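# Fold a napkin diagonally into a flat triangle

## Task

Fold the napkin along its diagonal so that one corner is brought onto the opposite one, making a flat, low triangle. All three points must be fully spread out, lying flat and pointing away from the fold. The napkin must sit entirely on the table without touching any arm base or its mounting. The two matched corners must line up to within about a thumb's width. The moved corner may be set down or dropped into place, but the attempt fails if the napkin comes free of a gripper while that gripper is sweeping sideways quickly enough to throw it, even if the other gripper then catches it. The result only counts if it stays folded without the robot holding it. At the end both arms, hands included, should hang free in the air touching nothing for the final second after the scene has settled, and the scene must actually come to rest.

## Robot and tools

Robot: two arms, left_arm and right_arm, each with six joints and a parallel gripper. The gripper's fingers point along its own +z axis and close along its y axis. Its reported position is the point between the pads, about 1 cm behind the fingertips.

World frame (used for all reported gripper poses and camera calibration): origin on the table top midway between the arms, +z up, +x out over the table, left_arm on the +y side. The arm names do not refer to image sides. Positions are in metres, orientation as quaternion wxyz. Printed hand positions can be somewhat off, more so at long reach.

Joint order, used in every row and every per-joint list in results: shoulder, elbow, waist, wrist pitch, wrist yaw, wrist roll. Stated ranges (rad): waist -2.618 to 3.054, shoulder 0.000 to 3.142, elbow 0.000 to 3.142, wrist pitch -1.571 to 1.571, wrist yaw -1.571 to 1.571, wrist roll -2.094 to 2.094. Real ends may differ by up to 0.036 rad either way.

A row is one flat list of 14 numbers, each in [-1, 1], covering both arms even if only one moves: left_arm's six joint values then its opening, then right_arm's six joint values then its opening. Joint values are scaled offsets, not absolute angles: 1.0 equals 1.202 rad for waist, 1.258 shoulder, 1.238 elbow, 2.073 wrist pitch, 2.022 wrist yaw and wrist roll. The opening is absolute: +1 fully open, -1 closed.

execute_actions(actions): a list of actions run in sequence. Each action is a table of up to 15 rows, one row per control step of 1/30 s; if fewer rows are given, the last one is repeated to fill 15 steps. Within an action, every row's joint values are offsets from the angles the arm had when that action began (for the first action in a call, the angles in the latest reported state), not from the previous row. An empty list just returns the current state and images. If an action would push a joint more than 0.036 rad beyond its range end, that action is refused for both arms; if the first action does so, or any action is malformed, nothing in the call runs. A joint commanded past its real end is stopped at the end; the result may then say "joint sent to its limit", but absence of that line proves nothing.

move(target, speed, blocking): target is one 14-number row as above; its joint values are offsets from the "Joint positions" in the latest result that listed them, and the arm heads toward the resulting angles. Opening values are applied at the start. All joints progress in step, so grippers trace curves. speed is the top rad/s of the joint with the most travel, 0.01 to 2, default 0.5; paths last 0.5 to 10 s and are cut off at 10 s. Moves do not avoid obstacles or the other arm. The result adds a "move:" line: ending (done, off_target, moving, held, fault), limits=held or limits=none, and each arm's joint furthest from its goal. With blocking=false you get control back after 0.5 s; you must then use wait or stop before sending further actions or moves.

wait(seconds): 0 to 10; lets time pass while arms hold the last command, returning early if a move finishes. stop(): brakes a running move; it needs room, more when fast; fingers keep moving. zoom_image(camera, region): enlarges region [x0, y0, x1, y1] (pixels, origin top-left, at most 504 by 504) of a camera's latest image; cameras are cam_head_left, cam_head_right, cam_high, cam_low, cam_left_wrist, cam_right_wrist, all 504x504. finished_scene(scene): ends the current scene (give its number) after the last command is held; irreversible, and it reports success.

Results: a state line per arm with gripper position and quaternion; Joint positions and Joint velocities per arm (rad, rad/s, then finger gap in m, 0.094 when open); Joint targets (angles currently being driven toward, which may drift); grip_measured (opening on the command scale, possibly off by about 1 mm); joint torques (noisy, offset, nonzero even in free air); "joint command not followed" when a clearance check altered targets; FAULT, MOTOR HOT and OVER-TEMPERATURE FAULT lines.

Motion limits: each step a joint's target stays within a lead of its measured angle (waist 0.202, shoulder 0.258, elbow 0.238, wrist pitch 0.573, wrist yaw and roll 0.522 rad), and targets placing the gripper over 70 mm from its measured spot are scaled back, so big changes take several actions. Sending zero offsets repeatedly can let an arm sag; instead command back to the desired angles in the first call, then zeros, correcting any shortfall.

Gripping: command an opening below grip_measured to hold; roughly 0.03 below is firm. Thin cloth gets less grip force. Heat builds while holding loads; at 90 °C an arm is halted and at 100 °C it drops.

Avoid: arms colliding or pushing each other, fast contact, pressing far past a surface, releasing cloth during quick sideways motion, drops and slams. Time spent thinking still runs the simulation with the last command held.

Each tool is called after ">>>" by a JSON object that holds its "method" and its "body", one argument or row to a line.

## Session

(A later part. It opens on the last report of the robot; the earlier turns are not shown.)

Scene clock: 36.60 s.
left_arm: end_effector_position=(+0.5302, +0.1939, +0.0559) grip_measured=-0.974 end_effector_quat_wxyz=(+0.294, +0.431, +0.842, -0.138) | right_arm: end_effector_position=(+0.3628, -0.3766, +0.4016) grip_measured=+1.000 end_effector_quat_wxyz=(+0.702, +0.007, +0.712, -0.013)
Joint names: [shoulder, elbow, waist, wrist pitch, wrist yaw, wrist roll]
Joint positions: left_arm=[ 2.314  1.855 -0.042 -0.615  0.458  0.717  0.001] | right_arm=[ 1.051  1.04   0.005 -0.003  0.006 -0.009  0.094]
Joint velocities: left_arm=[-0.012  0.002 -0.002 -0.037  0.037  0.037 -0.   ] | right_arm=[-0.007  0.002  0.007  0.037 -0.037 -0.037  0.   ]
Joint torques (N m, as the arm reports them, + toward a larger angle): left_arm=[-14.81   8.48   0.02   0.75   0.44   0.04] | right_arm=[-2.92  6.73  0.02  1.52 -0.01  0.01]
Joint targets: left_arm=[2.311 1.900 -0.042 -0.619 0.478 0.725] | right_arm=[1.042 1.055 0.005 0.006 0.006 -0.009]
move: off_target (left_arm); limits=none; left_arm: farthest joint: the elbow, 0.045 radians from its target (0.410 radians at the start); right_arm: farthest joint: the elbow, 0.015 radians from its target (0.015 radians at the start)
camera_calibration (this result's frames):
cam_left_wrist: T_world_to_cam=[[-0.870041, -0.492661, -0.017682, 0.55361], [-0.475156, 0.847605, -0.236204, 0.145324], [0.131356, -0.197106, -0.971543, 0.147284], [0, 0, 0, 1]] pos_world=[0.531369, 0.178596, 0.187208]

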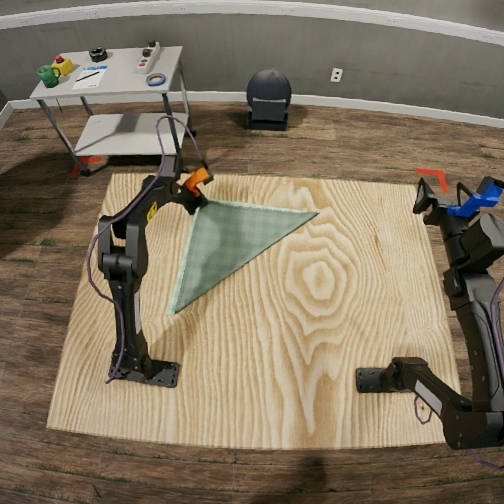

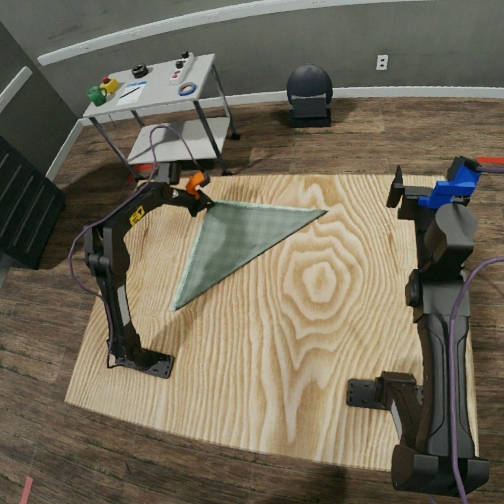

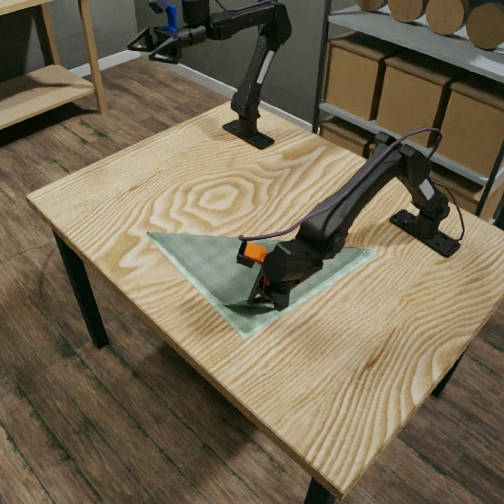

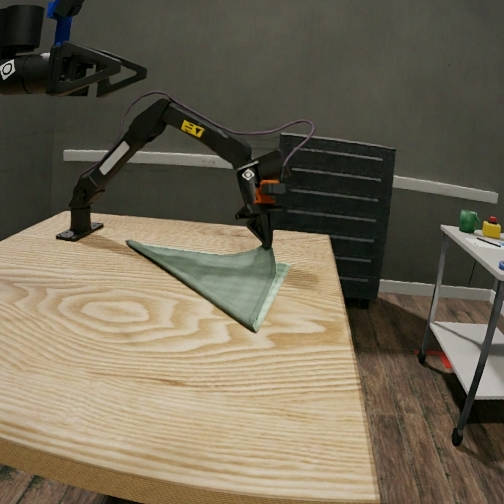

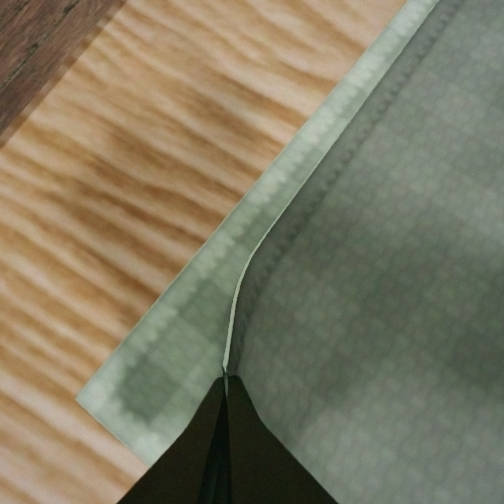

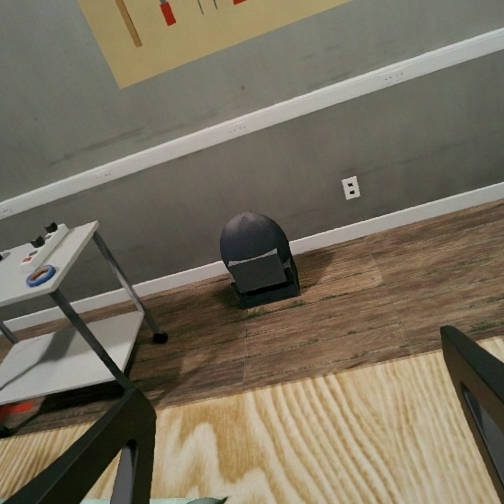

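>>> {"method": "move", "body": {
  "target": [0.1336,0.2246,0.036,-0.0396,0.02,0.023,-1,-0.007,0.012,0,0.004,0,0,1],
  "speed": 0.3
}}

>>> {"method": "zoom_image", "body": {
  "camera": "cam_head_left",
  "region": [150, 170, 340, 330]
}}

>>> {"method": "zoom_image", "body": {
  "camera": "cam_high",
  "region": [140, 200, 392, 360]
}}

>>> {"method": "zoom_image", "body": {
  "camera": "cam_low",
  "region": [200, 210, 330, 340]
}}

Scene clock: 38.77 s.
left_arm: end_effector_position=(+0.5646, +0.2078, +0.0395) grip_measured=-0.974 end_effector_quat_wxyz=(+0.297, +0.433, +0.840, -0.138) | right_arm: end_effector_position=(+0.3628, -0.3766, +0.4016) grip_measured=+1.000 end_effector_quat_wxyz=(+0.702, +0.007, +0.712, -0.013)
Joint names: [shoulder, elbow, waist, wrist pitch, wrist yaw, wrist roll]
Joint positions: left_arm=[ 2.483  2.09  -0.007 -0.692  0.478  0.756  0.001] | right_arm=[ 1.051  1.04   0.005 -0.003  0.006 -0.009  0.094]
Joint velocities: left_arm=[ 0.002 -0.017  0.022 -0.022 -0.037  0.022  0.001] | right_arm=[-0.002 -0.002  0.007  0.007  0.051 -0.037  0.   ]
Joint torques (N m, as the arm reports them, + toward a larger angle): left_arm=[-15.83   8.38   0.81   0.72   0.45   0.06] | right_arm=[-2.92  6.73  0.02  1.52 -0.01  0.01]
Joint targets: left_arm=[2.482 2.133 0.001 -0.697 0.498 0.764] | right_arm=[1.042 1.055 0.005 0.006 0.006 -0.009]
move: off_target (left_arm); limits=none; left_arm: farthest joint: the elbow, 0.043 radians from its target (0.278 radians at the start); right_arm: farthest joint: the elbow, 0.015 radians from its target (0.015 radians at the start)
camera_calibration (this result's frames):
cam_left_wrist: T_world_to_cam=[[-0.872266, -0.488508, -0.022614, 0.590733], [-0.469522, 0.849502, -0.240614, 0.1426], [0.136753, -0.199261, -0.970357, 0.126887], [0, 0, 0, 1]] pos_world=[0.564878, 0.192723, 0.170796]

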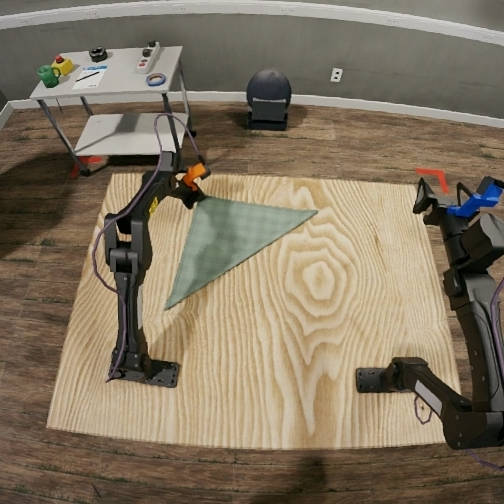

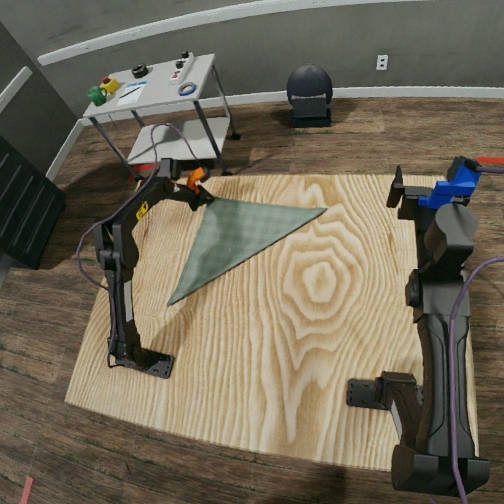

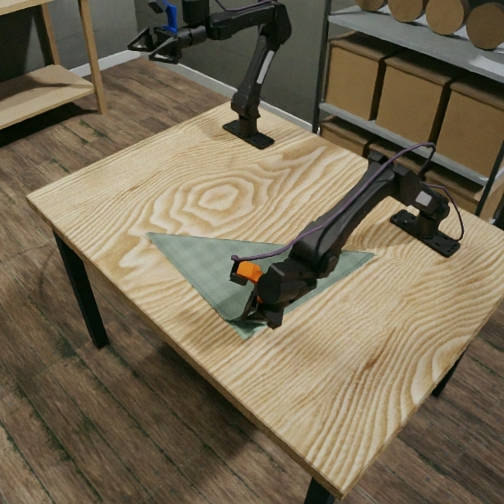

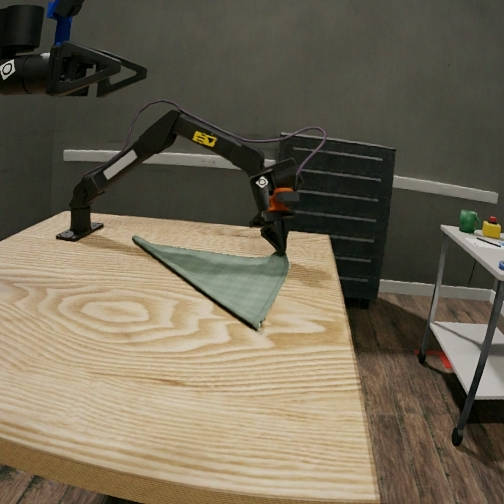

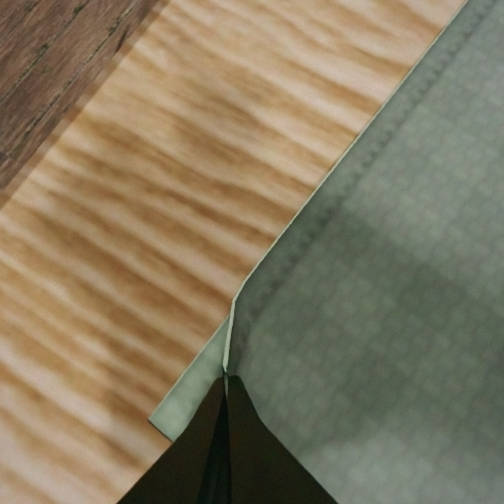

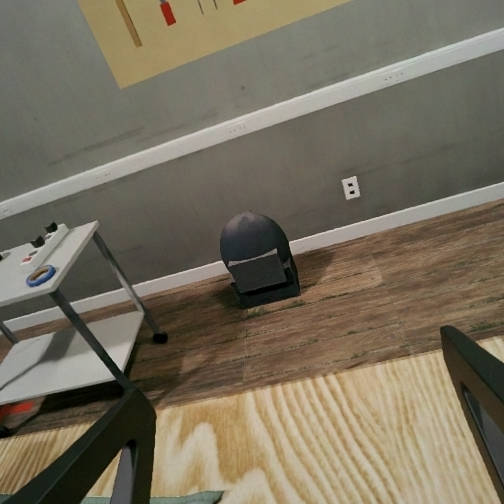

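Region (150, 170, 340, 330) of cam_head_left's 504x504 image, scaled by 2.653, with more detail than that image has; it fills the top 424 rows of this view, and the rest is white.

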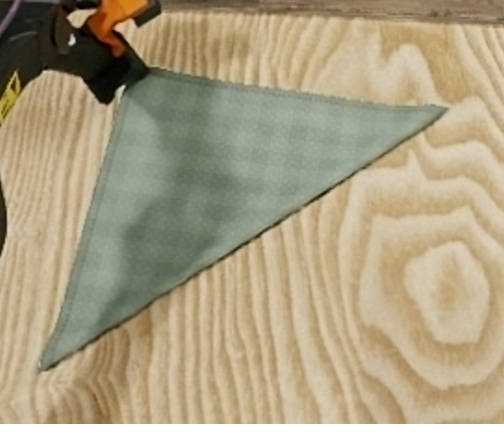

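Region (140, 200, 392, 360) of cam_high's 504x504 image, scaled by 2.000, with more detail than that image has; it fills the top 320 rows of this view, and the rest is white.

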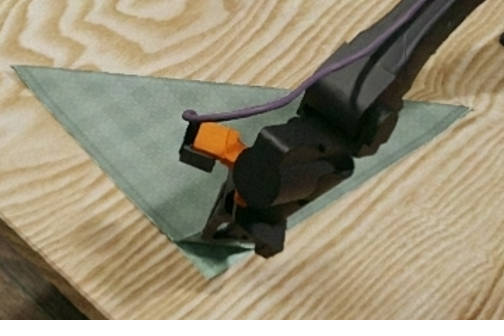

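Region (200, 210, 330, 340) of cam_low's 504x504 image, scaled by 3.877, with more detail than that image has.

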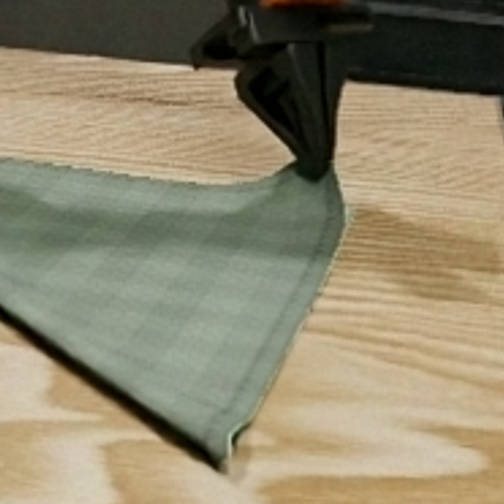

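>>> {"method": "zoom_image", "body": {
  "camera": "cam_head_left",
  "region": [155, 270, 215, 325]
}}

>>> {"method": "zoom_image", "body": {
  "camera": "cam_high",
  "region": [200, 280, 310, 350]
}}

>>> {"method": "zoom_image", "body": {
  "camera": "cam_high",
  "region": [325, 235, 385, 285]
}}

Region (155, 270, 215, 325) of cam_head_left's 504x504 image, scaled by 8.400, with more detail than that image has; it fills the top 462 rows of this view, and the rest is white.

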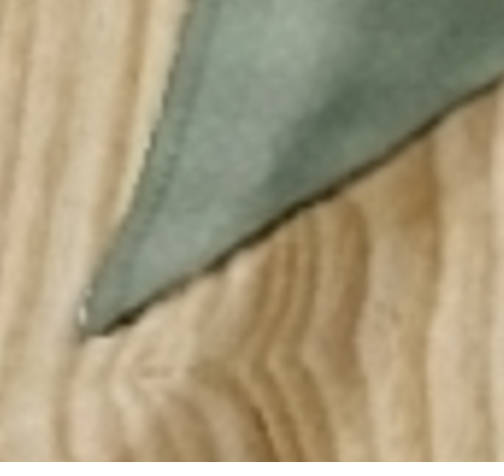

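Region (200, 280, 310, 350) of cam_high's 504x504 image, scaled by 4.582, with more detail than that image has; it fills the top 321 rows of this view, and the rest is white.

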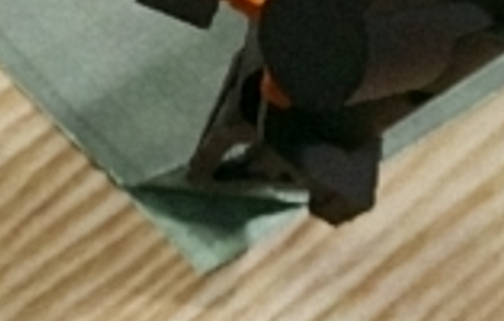

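Region (325, 235, 385, 285) of cam_high's 504x504 image, scaled by 8.400, with more detail than that image has.

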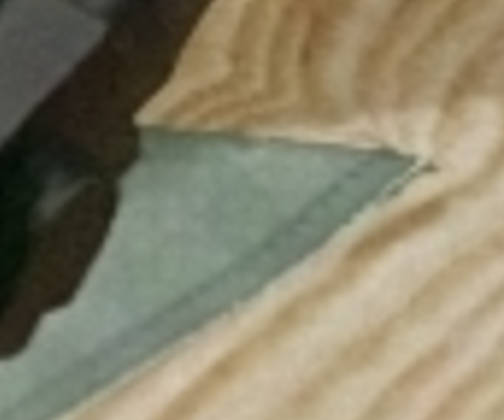

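>>> {"method": "execute_actions", "body": {
  "actions": [
    [[-0.0008,0.0347,0.0067,-0.0024,0.0099,0.004,-0.9,-0.007,0.012,0,0.004,0,0,1],[-0.0008,0.0347,0.0067,-0.0024,0.0099,0.004,-0.8,-0.007,0.012,0,0.004,0,0,1],[-0.0008,0.0347,0.0067,-0.0024,0.0099,0.004,-0.6,-0.007,0.012,0,0.004,0,0,1],[-0.0008,0.0347,0.0067,-0.0024,0.0099,0.004,-0.3,-0.007,0.012,0,0.004,0,0,1],[-0.0008,0.0347,0.0067,-0.0024,0.0099,0.004,0.1,-0.007,0.012,0,0.004,0,0,1],[-0.0008,0.0347,0.0067,-0.0024,0.0099,0.004,0.5,-0.007,0.012,0,0.004,0,0,1],[-0.0008,0.0347,0.0067,-0.0024,0.0099,0.004,1,-0.007,0.012,0,0.004,0,0,1]]
  ]
}}

Scene clock: 39.70 s.
left_arm: end_effector_position=(+0.5645, +0.2078, +0.0395) grip_measured=+1.000 end_effector_quat_wxyz=(+0.297, +0.433, +0.840, -0.138) | right_arm: end_effector_position=(+0.3628, -0.3766, +0.4016) grip_measured=+1.000 end_effector_quat_wxyz=(+0.702, +0.007, +0.712, -0.013)
Joint names: [shoulder, elbow, waist, wrist pitch, wrist yaw, wrist roll]
Joint positions: left_arm=[ 2.483  2.09  -0.007 -0.692  0.478  0.757  0.094] | right_arm=[ 1.051  1.04   0.005 -0.003  0.006 -0.009  0.094]
Joint velocities: left_arm=[-0.002  0.012 -0.027  0.007 -0.007 -0.037  0.   ] | right_arm=[-0.002 -0.007  0.002 -0.037 -0.051 -0.095  0.   ]
Joint torques (N m, as the arm reports them, + toward a larger angle): left_arm=[-15.81   8.38   0.81   0.73   0.44   0.06] | right_arm=[-2.92  6.74  0.02  1.52 -0.01  0.01]
Joint targets: left_arm=[2.482 2.133 0.001 -0.697 0.498 0.764] | right_arm=[1.042 1.055 0.005 0.006 0.006 -0.009]
camera_calibration (this result's frames):
cam_left_wrist: T_world_to_cam=[[-0.872788, -0.487566, -0.0228102, 0.59073], [-0.468569, 0.850038, -0.24058, 0.141947], [0.136688, -0.199287, -0.970361, 0.126919], [0, 0, 0, 1]] pos_world=[0.564745, 0.192653, 0.170781]

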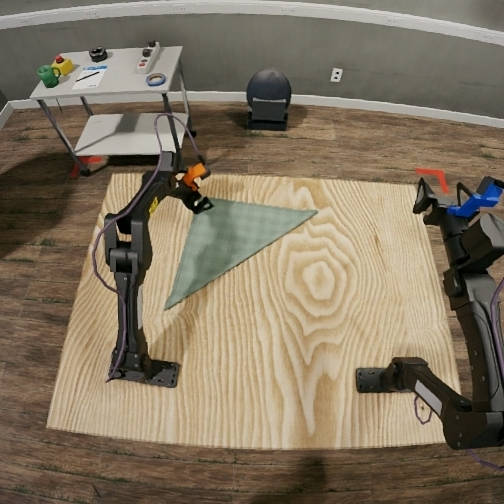

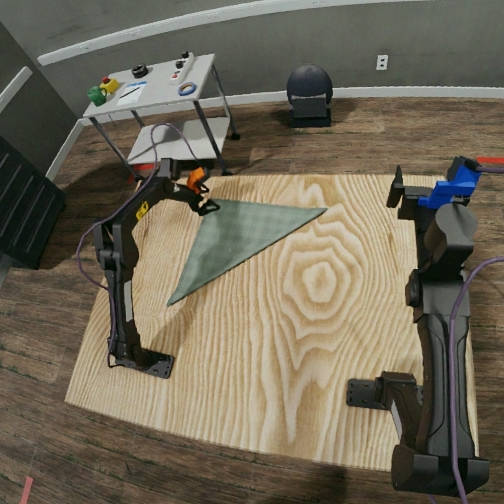

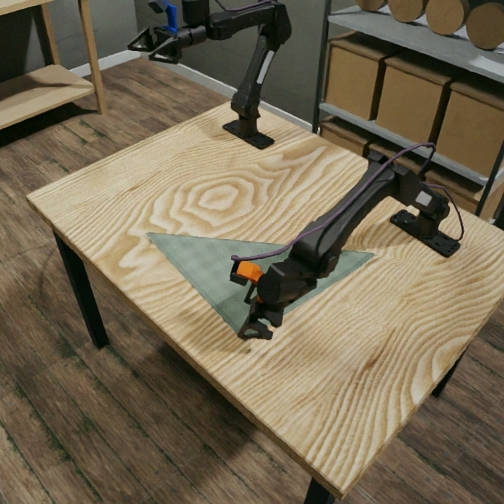

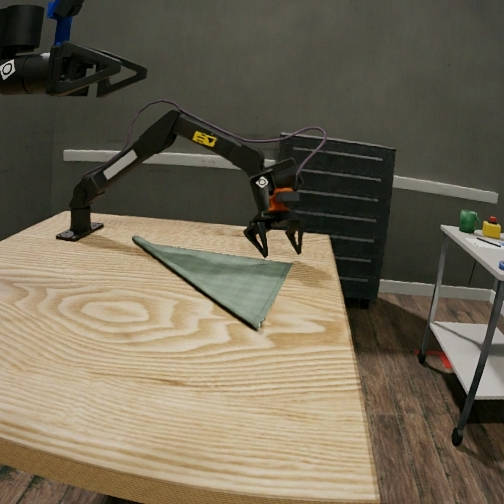

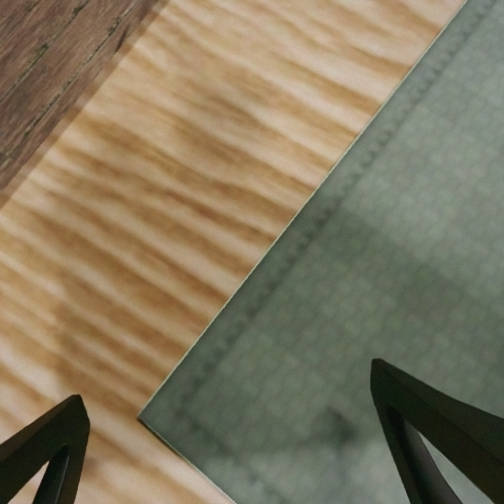

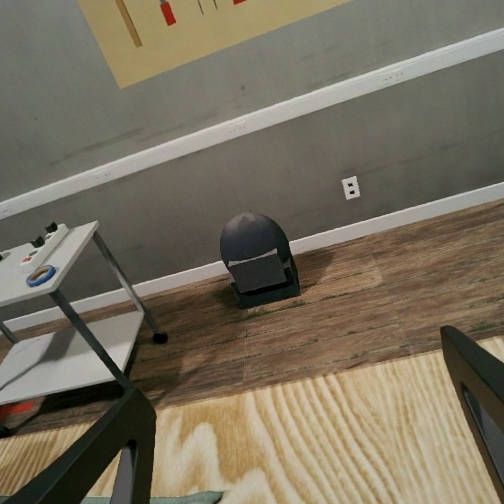

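>>> {"method": "move", "body": {
  "target": [-0.3,-0.1,0,0,0,0,1,-0.007,0.012,0,0.004,0,0,1],
  "speed": 0.7
}}

Scene clock: 41.03 s.
left_arm: end_effector_position=(+0.5420, +0.2109, +0.2020) grip_measured=+1.000 end_effector_quat_wxyz=(+0.405, +0.443, +0.795, -0.086) | right_arm: end_effector_position=(+0.3628, -0.3766, +0.4016) grip_measured=+1.000 end_effector_quat_wxyz=(+0.702, +0.007, +0.712, -0.013)
Joint names: [shoulder, elbow, waist, wrist pitch, wrist yaw, wrist roll]
Joint positions: left_arm=[ 2.113  1.977 -0.007 -0.693  0.469  0.757  0.094] | right_arm=[ 1.051  1.04   0.005 -0.003  0.006 -0.009  0.094]
Joint velocities: left_arm=[ 0.017 -0.002  0.007  0.051 -0.022  0.022  0.   ] | right_arm=[-0.017  0.017 -0.022 -0.081 -0.051 -0.037  0.   ]
Joint torques (N m, as the arm reports them, + toward a larger angle): left_arm=[-13.85   5.     0.     1.09   0.27   0.  ] | right_arm=[-2.91  6.73  0.01  1.51 -0.01  0.01]
Joint targets: left_arm=[2.106 1.966 -0.007 -0.692 0.478 0.757] | right_arm=[1.042 1.055 0.005 0.006 0.006 -0.009]
move: done; limits=none; left_arm: farthest joint: the elbow, 0.010 radians from its target (0.123 radians at the start); right_arm: farthest joint: the elbow, 0.015 radians from its target (0.015 radians at the start)
camera_calibration (this result's frames):
cam_left_wrist: T_world_to_cam=[[-0.836728, -0.493493, -0.237384, 0.601342], [-0.395132, 0.844195, -0.362223, 0.153877], [0.379153, -0.209284, -0.901356, 0.145061], [0, 0, 0, 1]] pos_world=[0.508961, 0.197214, 0.329239]

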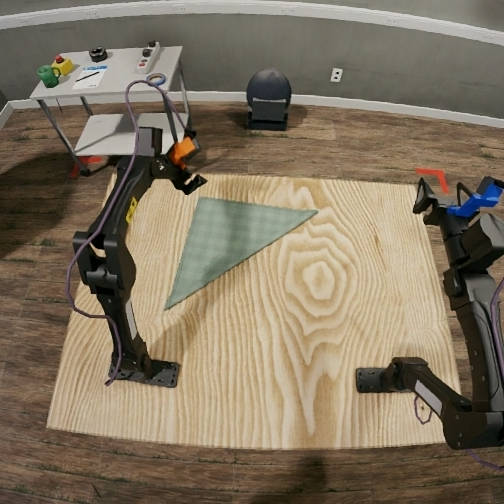

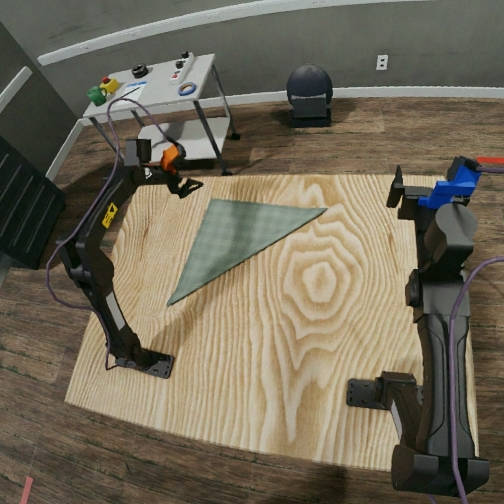

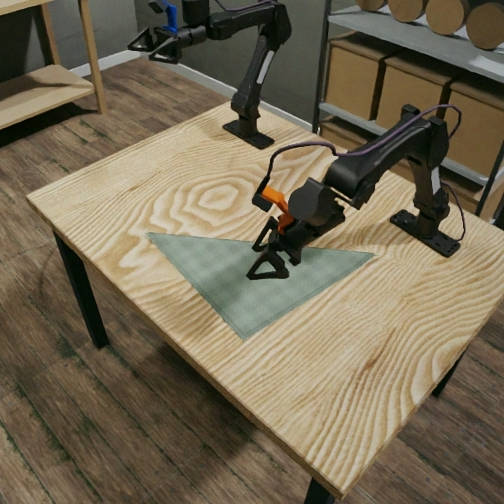

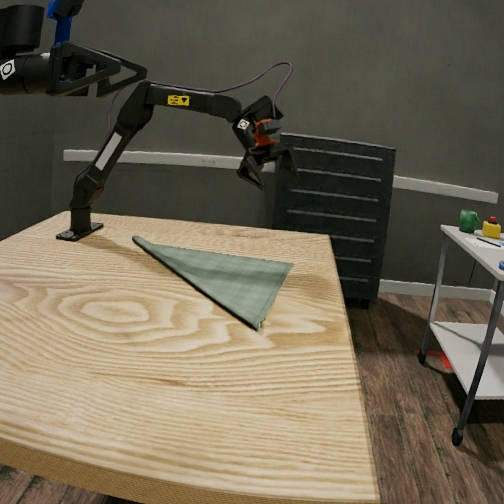

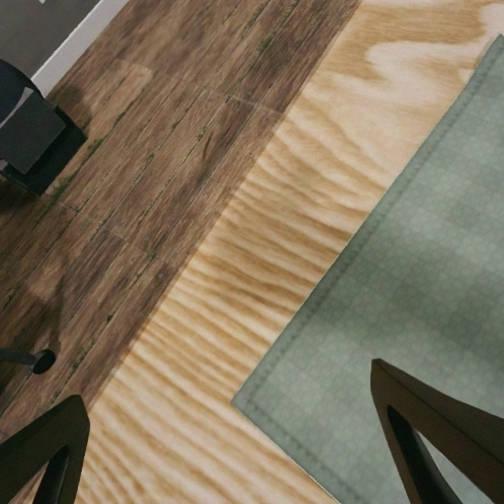

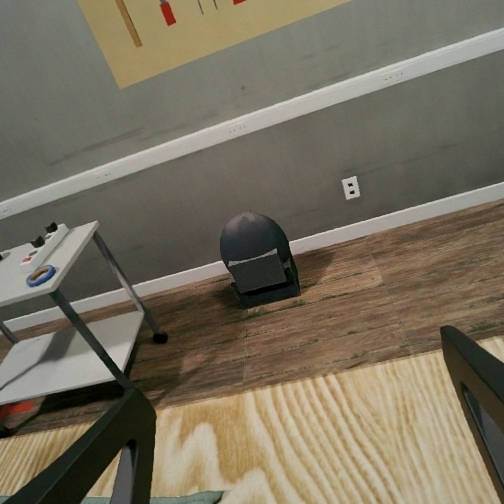

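>>> {"method": "finished_scene", "body": {
  "scene": 1
}}

The scene is finished: the task was done.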